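# Close the locker door until it latches

## Task

Push the locker's door closed until its latch catches, and leave it latched by itself: a door that stays shut only because the robot is holding it does not count. Swinging the door violently open, or letting the robot topple or finish leaning, means failure.

## Robot and tools

Robot: the LinearBot, an omnidirectional wheeled base with a column about 1.75 m tall. A carriage rides the column over 1.0 m of travel (lift_m) and carries a left and a right arm, each with six joints and a two-finger gripper. Arm bases sit roughly 0.57 m + lift_m above the floor, with carriage parts hanging about 0.15 m lower. A hand reaches about 0.78 m from its shoulder but only about 0.38 m below its arm base; it is about 0.16 m long and 0.1 m wide (0.14 m when open). Parked arm: joints 1 to 6 = 0, 0.05, 0.05, 1.45, 0, 0, giving a footprint of about 0.95 m wide by 0.7 m long. Cameras: carriage_camera (fixed, looking ahead and about 20 degrees down), left_wrist_camera and right_wrist_camera (looking out past the fingertips).

Frames: the base frame has its origin on the floor below the base centre, x forward, y left, z up. Result fields left_hand and right_hand are the midpoint between each hand's pads in this frame; quat_wxyz rotates base axes into hand axes (hand z along the fingers, fingers open along hand y; a hand pointing straight up with joints 1, 5, 6 at 0 reads (1, 0, 0, 0)). The odometry frame is the base frame at scene start; base_odometry counts wheel turns only, so slip is counted as travel; heading is positive leftward, -3.142 to 3.142. Hand readings can be off, more so at long reach.

execute_actions: argument actions is a list holding one action or none (empty returns state and images only). An action may contain base, joints, or both; they start together. base holds exactly one relative move from where the base last measured itself: translate_m (metres, forward positive, -2 to 2), strafe_m (metres, left positive, -2 to 2) or rotate_rad (radians, counter-clockwise/left positive, -6.3 to 6.3). joints is one dictionary keyed by joint name, each value an absolute target: lift_m 0 to 1 m; for each side (left_ and right_): joint1_rad -2.617 to 3.054 (yaw about vertical, 0 forward, positive left); joint2_rad 0 to 3.141 (shoulder: 0 upper arm back and level, 1.57 vertical, 3.14 forward and level); joint3_rad 0 to 3.141 (elbow, 0 folded, 3.14 straight); joint4_rad -1.57 to 1.57 (wrist pitch, positive lifts fingertips); joint5_rad -1.57 to 1.57 (wrist yaw, positive swings fingertips right, opposite to joint1); joint6_rad -2.094 to 2.094 (roll about finger axis, positive clockwise viewed from forearm); gripper_m 0 to 0.093 m (pad gap). Joints omitted from an action may keep driving toward earlier targets unseen. Unknown keys or out-of-range values reject the whole call with no motion. One action lasts at most 15 s. Arm speeds: up to 1.8 rad/s for joints 1 to 3, 2.7 rad/s for 4 to 6. cameras: list of camera names or "all"; omitted/null means all, [] means none. If a result reports a stop, further motion calls in the same reply are skipped.

wait: seconds, 0 to 10; commands nothing and returns state and images. zoom_image: camera plus region [x0, y0, x1, y1] in pixels of that camera's latest full image (origin top-left, at most 504 by 504). read_manual: section "licences" only, no motion. finished_scene: scene = the current scene's number; ends it irreversibly after the last command is held, and reports success. Replying without any tool call also ends things.

Result lines: base_status and joint_status describe how each motion of the last accepted action ended. done (base: wheels turned the commanded amount, slip included; a 1 to 2 mm move may stop short yet say done); off_target (resting away from target, possibly still pushing); contact_stop or time_out (target dropped, holds current spot); "joint command not followed" with a cause line, and per-joint not_followed, means a self-collision check refused that arm's targets (the gripper still moves), and they may be retried each action until valid. on_its_own lists uncommanded motion; "held at" is the held target. motor_effort is percent of maximum, positive toward larger joint values, bracket = peak during the action; readings carry fixed bias and noise. Lift effort falling while descending means a hand rests on something. A larger drive_wheels at rest than after a free move means the base is pressing something. Joint torques are total drive output, biased and noisy. ARM HIT means an arm struck the robot hard. MOTOR HOT appears from 75 °C; at 90 °C that arm halts for 10 s; at 100 °C it goes limp and falls (OVER-TEMPERATURE FAULT; halted keys show limit_stop_at_motor_heat, so resend them). Outstretched arms heat quickly.

Contact: the base halts with contact_stop when wheels strain or an arm is forced out of place, but not while turning and usually not when arm joints are commanded too; it may roll about 0.3 m after an arm hits. After a blocked drive, back off about 0.2 m (or turn back), repeating if still pressed. Arms and grippers have no contact stop and spring to targets when freed. Beware driving under an edge the column can hit, especially in reverse.

Avoid: swinging the door open hard; tipping (worst with carriage high, arms extended, pulling, or abrupt stops; no reading shows a lean, only images); arms striking or squeezing each other; hard pushes and hits. When the door is latched, open the gripper, pull the hand away and back the robot off before ending the scene.

Each tool is called after "Emit:" as name(argument=value, ...) on one line, values as JSON.

## Session

Emit:
execute_actions(actions=[])

Scene clock: 0.00 s.
Joint torques (N m, as the arm reports them, + toward a larger angle): no reading
base_odometry: x=+0.000 y=+0.000 heading=+0.000 (m, m, rad; odometry frame)
base_status: not commanded
joint_positions: lift_m=+0.300 left_joint1_rad=+0.021 left_joint2_rad=+0.052 left_joint3_rad=+0.069 left_joint4_rad=+1.498 left_joint5_rad=+0.008 left_joint6_rad=+0.010 left_gripper_m=+0.095 right_joint1_rad=-0.012 right_joint2_rad=+0.075 right_joint3_rad=+0.031 right_joint4_rad=+1.484 right_joint5_rad=+0.002 right_joint6_rad=+0.031 right_gripper_m=+0.095
joint_status: not commanded
motor_effort: lift_m=+15 drive_wheels=+0 (%)
left_hand: x=+0.2886 y=+0.3173 z=+1.3297 quat_wxyz=(+0.999, +0.004, +0.028, +0.015) (m; base frame)
right_hand: x=+0.3107 y=-0.3192 z=+1.3192 quat_wxyz=(+0.998, +0.002, +0.065, +0.010) (m; base frame)
pictures: carriage_camera, left_wrist_camera, right_wrist_camera
Images, in order (width x height): carriage_camera 504x504, left_wrist_camera 504x504, right_wrist_camera 504x504.

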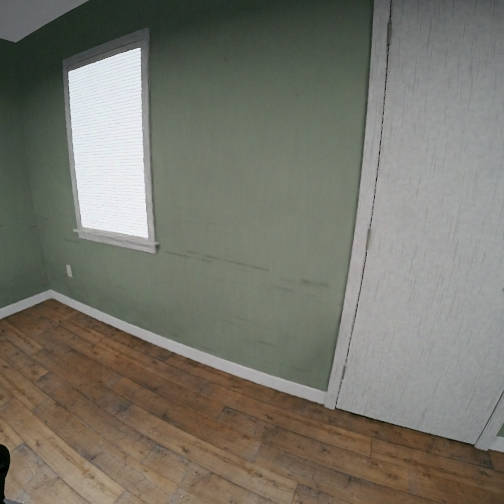

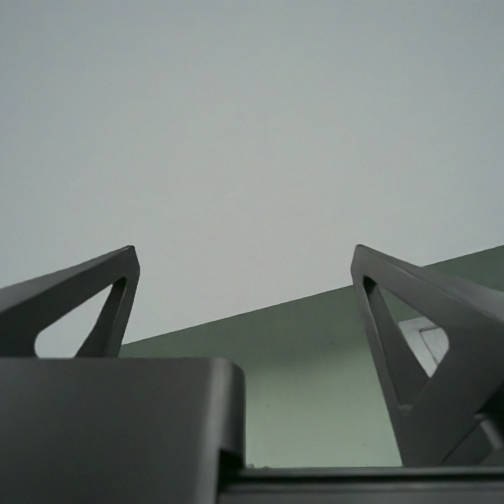

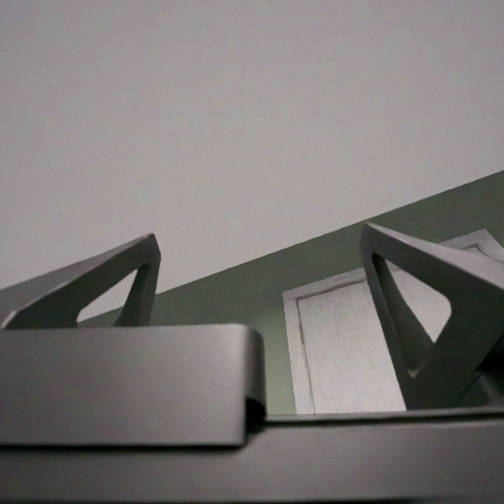

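Search for the locker.

Emit:
execute_actions(actions=[{"base":{"rotate_rad":-1.5}}], cameras=["carriage_camera"])

Emit:
execute_actions(actions=[{"base":{"rotate_rad":-1.5}}], cameras=["carriage_camera"])

Emit:
execute_actions(actions=[{"base":{"rotate_rad":-1.5}}], cameras=["carriage_camera"])

Scene clock: 5.67 s.
Joint torques (N m, as the arm reports them, + toward a larger angle): left_arm=[-0.21  4.73  6.99 -0.35 -0.02  0.08] | right_arm=[ 0.06  3.71  6.67 -0.11 -0.02  0.03]
base_odometry: x=+0.000 y=+0.000 heading=-1.500 (m, m, rad; odometry frame)
base_status: done
joint_positions: lift_m=+0.300 left_joint1_rad=+0.021 left_joint2_rad=+0.052 left_joint3_rad=+0.069 left_joint4_rad=+1.498 left_joint5_rad=+0.008 left_joint6_rad=+0.010 left_gripper_m=+0.095 right_joint1_rad=-0.012 right_joint2_rad=+0.075 right_joint3_rad=+0.031 right_joint4_rad=+1.483 right_joint5_rad=+0.002 right_joint6_rad=+0.031 right_gripper_m=+0.095
joint_status: not commanded
motor_effort: lift_m=+15(15) drive_wheels=+3(7) (%)
left_hand: x=+0.2886 y=+0.3173 z=+1.3297 quat_wxyz=(+0.999, +0.004, +0.028, +0.015) (m; base frame)
right_hand: x=+0.3109 y=-0.3192 z=+1.3192 quat_wxyz=(+0.998, +0.002, +0.065, +0.010) (m; base frame)
pictures: carriage_camera
Images, in order (width x height): carriage_camera 504x504.

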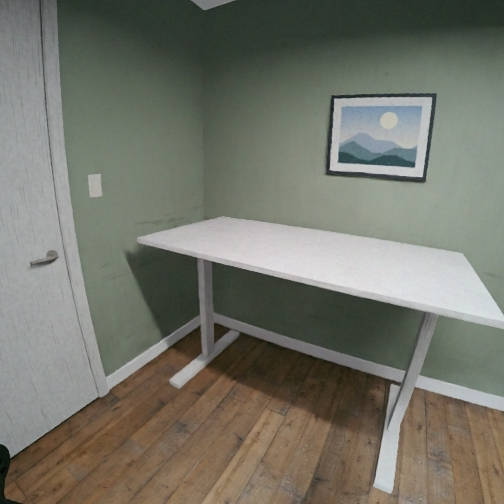

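Scene clock: 8.70 s.
Joint torques (N m, as the arm reports them, + toward a larger angle): left_arm=[-0.28  4.71  6.86 -0.42 -0.02  0.09] | right_arm=[-0.03  3.69  6.53 -0.24 -0.01  0.03]
base_odometry: x=+0.000 y=+0.000 heading=-2.999 (m, m, rad; odometry frame)
base_status: done
joint_positions: lift_m=+0.300 left_joint1_rad=+0.021 left_joint2_rad=+0.052 left_joint3_rad=+0.069 left_joint4_rad=+1.497 left_joint5_rad=+0.008 left_joint6_rad=+0.010 left_gripper_m=+0.095 right_joint1_rad=-0.012 right_joint2_rad=+0.075 right_joint3_rad=+0.031 right_joint4_rad=+1.483 right_joint5_rad=+0.002 right_joint6_rad=+0.031 right_gripper_m=+0.095
joint_status: not commanded
motor_effort: lift_m=+15(15) drive_wheels=+3(8) (%)
left_hand: x=+0.2887 y=+0.3173 z=+1.3297 quat_wxyz=(+0.999, +0.004, +0.028, +0.015) (m; base frame)
right_hand: x=+0.3110 y=-0.3192 z=+1.3192 quat_wxyz=(+0.998, +0.002, +0.066, +0.010) (m; base frame)
pictures: carriage_camera
Images, in order (width x height): carriage_camera 504x504.

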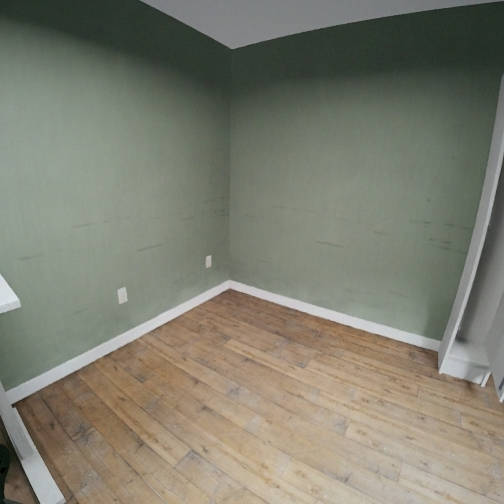

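Scene clock: 11.73 s.
Joint torques (N m, as the arm reports them, + toward a larger angle): left_arm=[-0.21  4.75  6.91 -0.33 -0.01  0.07] | right_arm=[ 0.01  3.6   6.75 -0.15 -0.03 -0.01]
base_odometry: x=+0.000 y=+0.000 heading=+1.784 (m, m, rad; odometry frame)
base_status: done
joint_positions: lift_m=+0.300 left_joint1_rad=+0.021 left_joint2_rad=+0.052 left_joint3_rad=+0.069 left_joint4_rad=+1.497 left_joint5_rad=+0.008 left_joint6_rad=+0.010 left_gripper_m=+0.095 right_joint1_rad=-0.012 right_joint2_rad=+0.075 right_joint3_rad=+0.031 right_joint4_rad=+1.483 right_joint5_rad=+0.002 right_joint6_rad=+0.031 right_gripper_m=+0.095
joint_status: not commanded
motor_effort: lift_m=+15(15) drive_wheels=+3(8) (%)
left_hand: x=+0.2887 y=+0.3173 z=+1.3297 quat_wxyz=(+0.999, +0.004, +0.028, +0.015) (m; base frame)
right_hand: x=+0.3110 y=-0.3192 z=+1.3192 quat_wxyz=(+0.998, +0.002, +0.066, +0.010) (m; base frame)
pictures: carriage_camera
Images, in order (width x height): carriage_camera 504x504.

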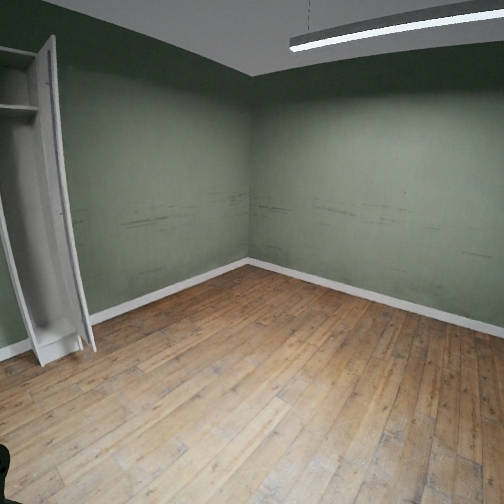

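Emit:
execute_actions(actions=[{"base":{"rotate_rad":0.75}}], cameras=["carriage_camera"])

Scene clock: 14.93 s.
Joint torques (N m, as the arm reports them, + toward a larger angle): left_arm=[-0.26  4.74  6.87 -0.36 -0.03  0.08] | right_arm=[ 0.06  3.84  6.71 -0.18 -0.01  0.03]
base_odometry: x=+0.000 y=+0.000 heading=+2.533 (m, m, rad; odometry frame)
base_status: done
joint_positions: lift_m=+0.300 left_joint1_rad=+0.021 left_joint2_rad=+0.052 left_joint3_rad=+0.069 left_joint4_rad=+1.497 left_joint5_rad=+0.008 left_joint6_rad=+0.010 left_gripper_m=+0.095 right_joint1_rad=-0.012 right_joint2_rad=+0.075 right_joint3_rad=+0.031 right_joint4_rad=+1.483 right_joint5_rad=+0.002 right_joint6_rad=+0.031 right_gripper_m=+0.095
joint_status: not commanded
motor_effort: lift_m=+15(15) drive_wheels=+6(6) (%)
left_hand: x=+0.2887 y=+0.3173 z=+1.3297 quat_wxyz=(+0.999, +0.004, +0.028, +0.015) (m; base frame)
right_hand: x=+0.3111 y=-0.3192 z=+1.3192 quat_wxyz=(+0.998, +0.002, +0.066, +0.010) (m; base frame)
pictures: carriage_camera
Images, in order (width x height): carriage_camera 504x504.

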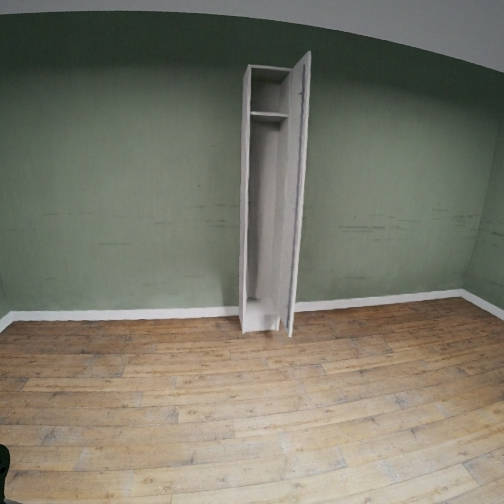

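Emit:
execute_actions(actions=[{"base":{"translate_m":0.9},"joints":{"right_joint2_rad":1.5,"right_joint3_rad":1.5,"right_joint4_rad":0,"right_gripper_m":0}}])

Emit:
execute_actions(actions=[{"base":{"strafe_m":-0.2}}])

Scene clock: 25.80 s.
Joint torques (N m, as the arm reports them, + toward a larger angle): left_arm=[-0.29  4.74  6.84 -0.33  0.    0.09] | right_arm=[ 0.14 -6.82 10.11  2.36 -0.02  0.  ]
base_odometry: x=-0.739 y=+0.513 heading=+2.534 (m, m, rad; odometry frame)
base_status: done
joint_positions: lift_m=+0.300 left_joint1_rad=+0.021 left_joint2_rad=+0.052 left_joint3_rad=+0.069 left_joint4_rad=+1.497 left_joint5_rad=+0.008 left_joint6_rad=+0.010 left_gripper_m=+0.095 right_joint1_rad=-0.012 right_joint2_rad=+1.493 right_joint3_rad=+1.484 right_joint4_rad=+0.011 right_joint5_rad=+0.002 right_joint6_rad=+0.031 right_gripper_m=+0.001
joint_status: all done
motor_effort: lift_m=+15(15) drive_wheels=-3(8) (%)
left_hand: x=+0.2887 y=+0.3173 z=+1.3297 quat_wxyz=(+0.999, +0.004, +0.028, +0.015) (m; base frame)
right_hand: x=+0.7653 y=-0.3246 z=+1.3282 quat_wxyz=(+0.708, +0.016, +0.706, +0.006) (m; base frame)
pictures: carriage_camera, left_wrist_camera, right_wrist_camera
camera_calibration (this result's frames):
left_wrist_camera: T_world_to_cam=[[0.0140529, -0.999152, -0.038702, 0.356916], [0.785875, 0.0349679, -0.617396, 0.592629], [0.618226, -0.0217387, 0.7857, -1.09476], [0, 0, 0, 1]] pos_world=[0.206063, 0.312092, 1.23986]
right_wrist_camera: T_world_to_cam=[[-0.00738007, -0.995498, -0.0944975, -0.19183], [-0.615005, 0.0790328, -0.784552, 1.53612], [0.788488, 0.0523264, -0.61282, 0.350228], [0, 0, 0, 1]] pos_world=[0.667157, -0.330697, 1.40167]
Images, in order (width x height): carriage_camera 504x504, left_wrist_camera 504x504, right_wrist_camera 504x504.

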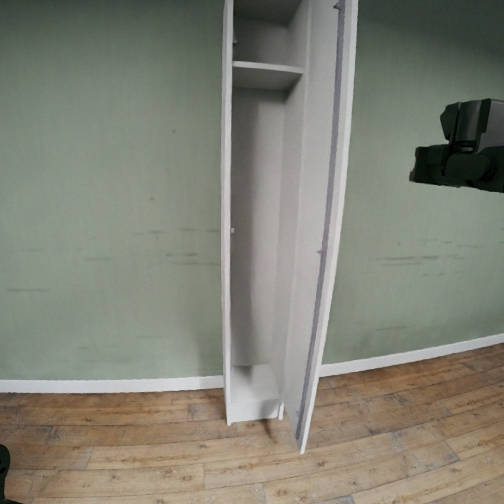

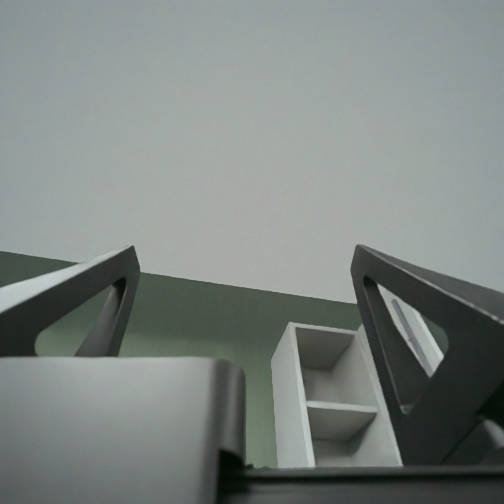

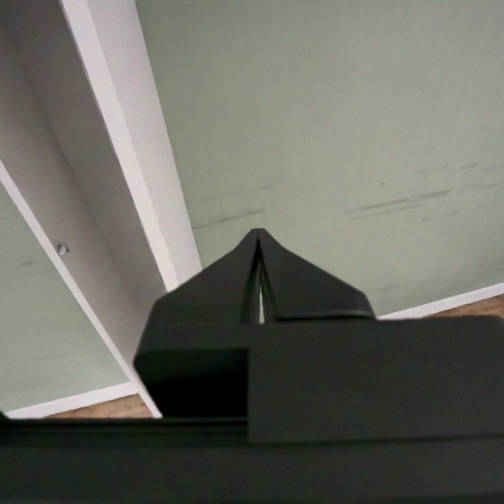

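Scene clock: 28.00 s.
Joint torques (N m, as the arm reports them, + toward a larger angle): left_arm=[-0.18  4.75  6.88 -0.33 -0.06  0.1 ] | right_arm=[-0.09 -6.78 10.05  2.31  0.    0.01]
base_odometry: x=-0.625 y=+0.678 heading=+2.534 (m, m, rad; odometry frame)
base_status: done
joint_positions: lift_m=+0.300 left_joint1_rad=+0.021 left_joint2_rad=+0.052 left_joint3_rad=+0.069 left_joint4_rad=+1.497 left_joint5_rad=+0.008 left_joint6_rad=+0.010 left_gripper_m=+0.095 right_joint1_rad=-0.012 right_joint2_rad=+1.493 right_joint3_rad=+1.484 right_joint4_rad=+0.011 right_joint5_rad=+0.002 right_joint6_rad=+0.031 right_gripper_m=+0.001
joint_status: not commanded
motor_effort: lift_m=+15(15) drive_wheels=+1(10) (%)
left_hand: x=+0.2887 y=+0.3173 z=+1.3297 quat_wxyz=(+0.999, +0.004, +0.028, +0.015) (m; base frame)
right_hand: x=+0.7653 y=-0.3246 z=+1.3282 quat_wxyz=(+0.708, +0.016, +0.706, +0.006) (m; base frame)
pictures: carriage_camera, left_wrist_camera, right_wrist_camera
camera_calibration (this result's frames):
left_wrist_camera: T_world_to_cam=[[0.0140529, -0.999152, -0.038702, 0.356916], [0.785875, 0.0349679, -0.617396, 0.592629], [0.618226, -0.0217387, 0.7857, -1.09476], [0, 0, 0, 1]] pos_world=[0.206063, 0.312092, 1.23986]
right_wrist_camera: T_world_to_cam=[[-0.00738007, -0.995498, -0.0944975, -0.19183], [-0.615005, 0.0790328, -0.784552, 1.53612], [0.788488, 0.0523264, -0.61282, 0.350228], [0, 0, 0, 1]] pos_world=[0.667157, -0.330697, 1.40167]
Images, in order (width x height): carriage_camera 504x504, left_wrist_camera 504x504, right_wrist_camera 504x504.

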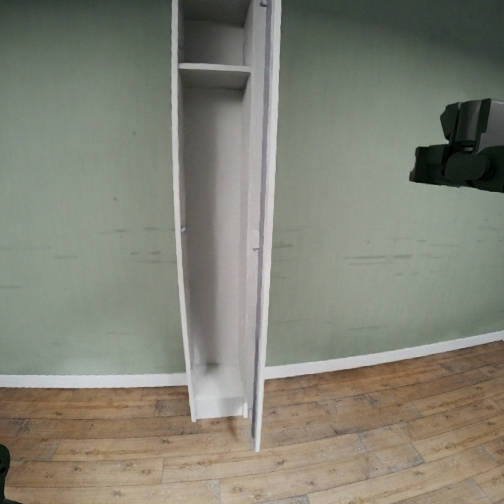

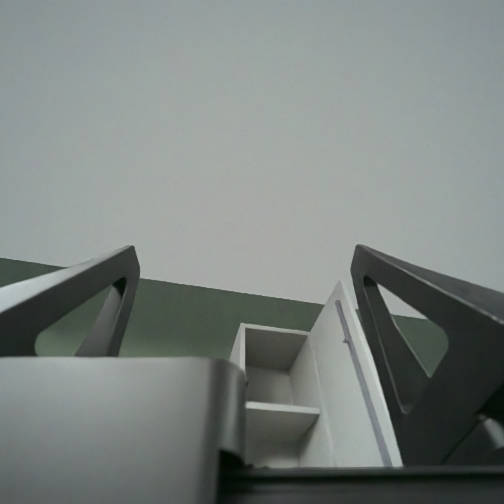

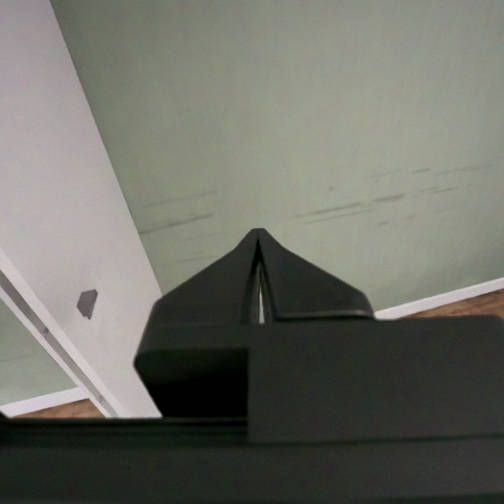

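Emit:
execute_actions(actions=[{"base":{"translate_m":0.32}}], cameras=["carriage_camera"])

Emit:
execute_actions(actions=[{"base":{"strafe_m":0.42},"joints":{"right_joint1_rad":0}}], cameras=["carriage_camera","right_wrist_camera"])

Scene clock: 36.17 s.
Joint torques (N m, as the arm reports them, + toward a larger angle): left_arm=[-0.22  4.73  6.89 -0.33 -0.02  0.09] | right_arm=[ 0.06 -6.69  9.95  2.36  0.01 -0.01]
base_odometry: x=-0.888 y=+0.861 heading=+2.533 (m, m, rad; odometry frame)
base_status: done
joint_positions: lift_m=+0.300 left_joint1_rad=+0.021 left_joint2_rad=+0.052 left_joint3_rad=+0.069 left_joint4_rad=+1.497 left_joint5_rad=+0.008 left_joint6_rad=+0.010 left_gripper_m=+0.095 right_joint1_rad=-0.012 right_joint2_rad=+1.494 right_joint3_rad=+1.484 right_joint4_rad=+0.011 right_joint5_rad=+0.002 right_joint6_rad=+0.031 right_gripper_m=+0.001
joint_status: not commanded
motor_effort: lift_m=+15(15) drive_wheels=-3(8) (%)
left_hand: x=+0.2887 y=+0.3173 z=+1.3297 quat_wxyz=(+0.999, +0.004, +0.028, +0.015) (m; base frame)
right_hand: x=+0.7657 y=-0.3246 z=+1.3276 quat_wxyz=(+0.708, +0.016, +0.706, +0.006) (m; base frame)
pictures: carriage_camera
Images, in order (width x height): carriage_camera 504x504.

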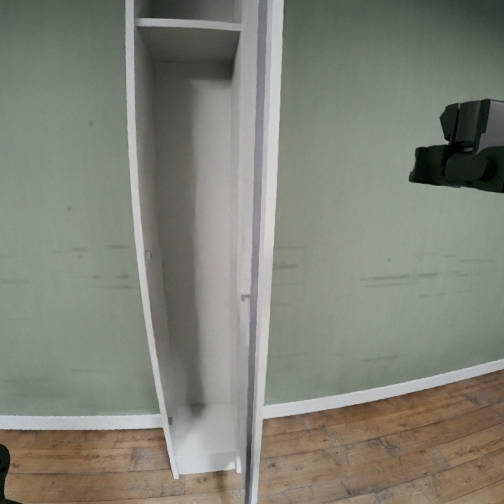

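Scene clock: 39.03 s.
Joint torques (N m, as the arm reports them, + toward a larger angle): left_arm=[-0.2   4.61  6.82 -0.38  0.    0.09] | right_arm=[ 0.5  -6.92 10.04  2.28 -0.06  0.06]
base_odometry: x=-1.128 y=+0.516 heading=+2.533 (m, m, rad; odometry frame)
base_status: done
joint_positions: lift_m=+0.300 left_joint1_rad=+0.021 left_joint2_rad=+0.052 left_joint3_rad=+0.069 left_joint4_rad=+1.497 left_joint5_rad=+0.008 left_joint6_rad=+0.010 left_gripper_m=+0.095 right_joint1_rad=-0.006 right_joint2_rad=+1.494 right_joint3_rad=+1.484 right_joint4_rad=+0.012 right_joint5_rad=+0.006 right_joint6_rad=+0.025 right_gripper_m=+0.001
joint_status: all done
motor_effort: lift_m=+15(15) drive_wheels=-2(13) (%)
left_hand: x=+0.2887 y=+0.3173 z=+1.3297 quat_wxyz=(+0.999, +0.004, +0.028, +0.015) (m; base frame)
right_hand: x=+0.7657 y=-0.3224 z=+1.3279 quat_wxyz=(+0.708, +0.013, +0.706, +0.004) (m; base frame)
pictures: carriage_camera, right_wrist_camera
camera_calibration (this result's frames):
right_wrist_camera: T_world_to_cam=[[-0.00588536, -0.996099, -0.0880517, -0.199553], [-0.615186, 0.0730254, -0.784993, 1.53477], [0.78836, 0.0495482, -0.613216, 0.349377], [0, 0, 0, 1]] pos_world=[0.66756, -0.328163, 1.40146]
Images, in order (width x height): carriage_camera 504x504, right_wrist_camera 504x504.

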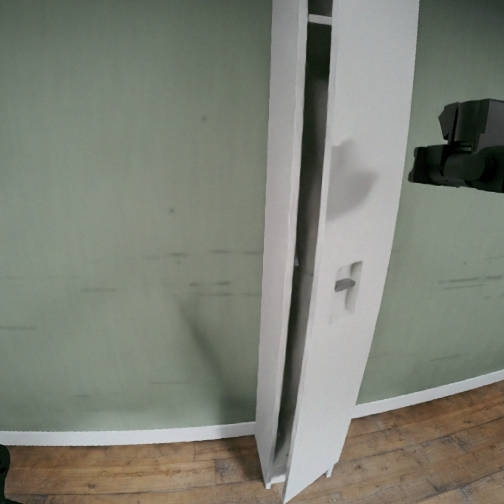

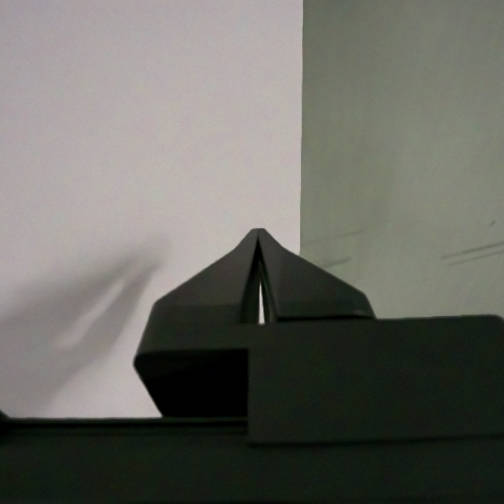

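Emit:
execute_actions(actions=[{"base":{"translate_m":-0.06}}], cameras=[])

Emit:
execute_actions(actions=[{"base":{"strafe_m":0.16}}], cameras=[])

Emit:
execute_actions(actions=[{"base":{"translate_m":0.17}}], cameras=["carriage_camera","right_wrist_camera"])

Scene clock: 43.50 s.
Joint torques (N m, as the arm reports them, + toward a larger angle): left_arm=[-0.25  4.63  6.86 -0.33 -0.02  0.1 ] | right_arm=[ 0.63 -6.91 10.01  2.27 -0.05  0.06]
base_odometry: x=-1.079 y=+0.482 heading=+2.533 (m, m, rad; odometry frame)
base_status: done
joint_positions: lift_m=+0.300 left_joint1_rad=+0.021 left_joint2_rad=+0.052 left_joint3_rad=+0.069 left_joint4_rad=+1.497 left_joint5_rad=+0.008 left_joint6_rad=+0.010 left_gripper_m=+0.095 right_joint1_rad=-0.006 right_joint2_rad=+1.494 right_joint3_rad=+1.484 right_joint4_rad=+0.012 right_joint5_rad=+0.006 right_joint6_rad=+0.025 right_gripper_m=+0.001
joint_status: not commanded
motor_effort: lift_m=+15(15) drive_wheels=-1(6) (%)
left_hand: x=+0.2888 y=+0.3173 z=+1.3297 quat_wxyz=(+0.999, +0.004, +0.028, +0.015) (m; base frame)
right_hand: x=+0.7657 y=-0.3224 z=+1.3278 quat_wxyz=(+0.708, +0.013, +0.706, +0.005) (m; base frame)
pictures: none
No camera images: the call's "cameras" was empty. Leave "cameras" out to get every camera's image.

Scene clock: 45.47 s.
Joint torques (N m, as the arm reports them, + toward a larger angle): left_arm=[-0.26  4.75  6.89 -0.38 -0.02  0.08] | right_arm=[ 0.33 -7.   10.09  2.29 -0.02  0.1 ]
base_odometry: x=-1.170 y=+0.350 heading=+2.533 (m, m, rad; odometry frame)
base_status: done
joint_positions: lift_m=+0.300 left_joint1_rad=+0.021 left_joint2_rad=+0.052 left_joint3_rad=+0.069 left_joint4_rad=+1.497 left_joint5_rad=+0.008 left_joint6_rad=+0.010 left_gripper_m=+0.095 right_joint1_rad=-0.003 right_joint2_rad=+1.494 right_joint3_rad=+1.484 right_joint4_rad=+0.012 right_joint5_rad=+0.004 right_joint6_rad=+0.025 right_gripper_m=+0.001
joint_status: not commanded
motor_effort: lift_m=+15(15) drive_wheels=-1(6) (%)
left_hand: x=+0.2888 y=+0.3173 z=+1.3297 quat_wxyz=(+0.999, +0.004, +0.028, +0.015) (m; base frame)
right_hand: x=+0.7657 y=-0.3207 z=+1.3278 quat_wxyz=(+0.708, +0.011, +0.706, +0.006) (m; base frame)
pictures: none
No camera images: the call's "cameras" was empty. Leave "cameras" out to get every camera's image.

Scene clock: 47.50 s.
Joint torques (N m, as the arm reports them, + toward a larger angle): left_arm=[-0.27  4.76  6.84 -0.33 -0.02  0.09] | right_arm=[ 0.32 -0.91  9.69  3.75 -0.01  0.05]
base_odometry: x=-1.309 y=+0.447 heading=+2.534 (m, m, rad; odometry frame)
base_status: translate_m contact_stop (by the wheels' count: +0.170 of +0.170)
joint_positions: lift_m=+0.300 left_joint1_rad=+0.021 left_joint2_rad=+0.052 left_joint3_rad=+0.069 left_joint4_rad=+1.497 left_joint5_rad=+0.008 left_joint6_rad=+0.010 left_gripper_m=+0.095 right_joint1_rad=-0.004 right_joint2_rad=+1.417 right_joint3_rad=+1.486 right_joint4_rad=-0.107 right_joint5_rad=+0.001 right_joint6_rad=+0.025 right_gripper_m=+0.001
joint_status: not commanded
motor_effort: lift_m=+15(15) drive_wheels=+3(5) (%)
left_hand: x=+0.2888 y=+0.3173 z=+1.3297 quat_wxyz=(+0.999, +0.004, +0.028, +0.015) (m; base frame)
right_hand: x=+0.7403 y=-0.3205 z=+1.3344 quat_wxyz=(+0.693, +0.011, +0.721, +0.007) (m; base frame)
pictures: carriage_camera, right_wrist_camera
camera_calibration (this result's frames):
right_wrist_camera: T_world_to_cam=[[-0.00272395, -0.996069, -0.0885431, -0.198927], [-0.647769, 0.069213, -0.758686, 1.51187], [0.761832, 0.0552889, -0.645411, 0.437737], [0, 0, 0, 1]] pos_world=[0.645316, -0.326988, 1.41194]
Images, in order (width x height): carriage_camera 504x504, right_wrist_camera 504x504.

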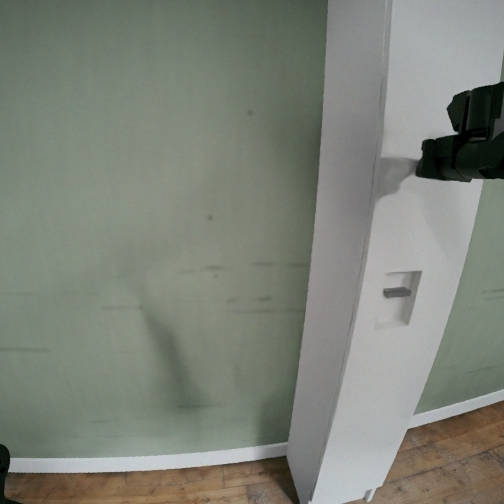

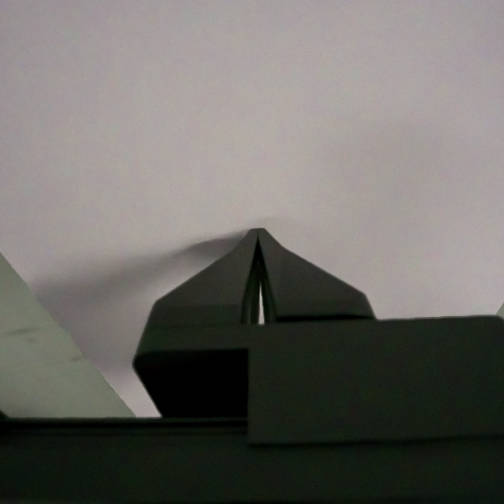

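Looks closed. Back off and check.

Emit:
execute_actions(actions=[{"base":{"translate_m":-0.5},"joints":{"right_joint2_rad":0.05,"right_joint3_rad":0.05,"right_joint4_rad":1.45}}], cameras=[])

Emit:
execute_actions(actions=[{"base":{"strafe_m":-0.7}}], cameras=["carriage_camera"])

Scene clock: 52.77 s.
Joint torques (N m, as the arm reports them, + toward a larger angle): left_arm=[-0.27  4.7   6.83 -0.35 -0.02  0.08] | right_arm=[ 0.38  3.24  4.93 -0.26 -0.05  0.04]
base_odometry: x=-0.899 y=+0.161 heading=+2.534 (m, m, rad; odometry frame)
base_status: done
joint_positions: lift_m=+0.300 left_joint1_rad=+0.021 left_joint2_rad=+0.052 left_joint3_rad=+0.069 left_joint4_rad=+1.497 left_joint5_rad=+0.008 left_joint6_rad=+0.010 left_gripper_m=+0.095 right_joint1_rad=-0.004 right_joint2_rad=+0.063 right_joint3_rad=+0.072 right_joint4_rad=+1.450 right_joint5_rad=+0.004 right_joint6_rad=+0.025 right_gripper_m=+0.001
joint_status: all done
motor_effort: lift_m=+15(15) drive_wheels=-1(10) (%)
left_hand: x=+0.2888 y=+0.3173 z=+1.3297 quat_wxyz=(+0.999, +0.004, +0.028, +0.015) (m; base frame)
right_hand: x=+0.3029 y=-0.3193 z=+1.3296 quat_wxyz=(+0.998, +0.003, +0.056, +0.010) (m; base frame)
pictures: none
No camera images: the call's "cameras" was empty. Leave "cameras" out to get every camera's image.

Scene clock: 56.40 s.
Joint torques (N m, as the arm reports them, + toward a larger angle): left_arm=[-0.15  4.87  6.86 -0.36 -0.04  0.07] | right_arm=[ 0.28  3.11  4.86 -0.26 -0.07  0.05]
base_odometry: x=-0.499 y=+0.736 heading=+2.533 (m, m, rad; odometry frame)
base_status: done
joint_positions: lift_m=+0.300 left_joint1_rad=+0.021 left_joint2_rad=+0.052 left_joint3_rad=+0.069 left_joint4_rad=+1.497 left_joint5_rad=+0.008 left_joint6_rad=+0.010 left_gripper_m=+0.095 right_joint1_rad=-0.004 right_joint2_rad=+0.063 right_joint3_rad=+0.072 right_joint4_rad=+1.450 right_joint5_rad=+0.004 right_joint6_rad=+0.025 right_gripper_m=+0.001
joint_status: not commanded
motor_effort: lift_m=+15(15) drive_wheels=-1(4) (%)
left_hand: x=+0.2888 y=+0.3173 z=+1.3297 quat_wxyz=(+0.999, +0.004, +0.028, +0.015) (m; base frame)
right_hand: x=+0.3029 y=-0.3193 z=+1.3296 quat_wxyz=(+0.998, +0.003, +0.056, +0.010) (m; base frame)
pictures: carriage_camera
Images, in order (width x height): carriage_camera 504x504.

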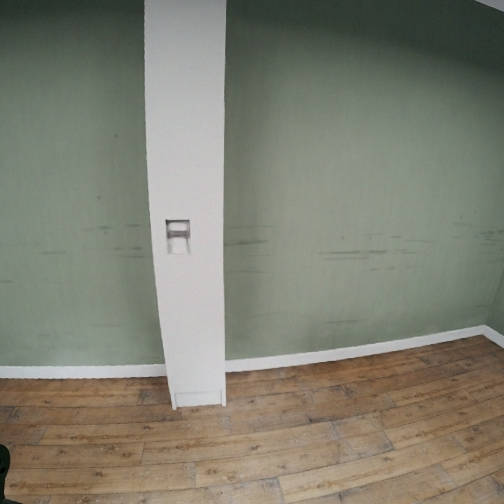

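Emit:
finished_scene(scene=1)

The scene is finished: the task was done.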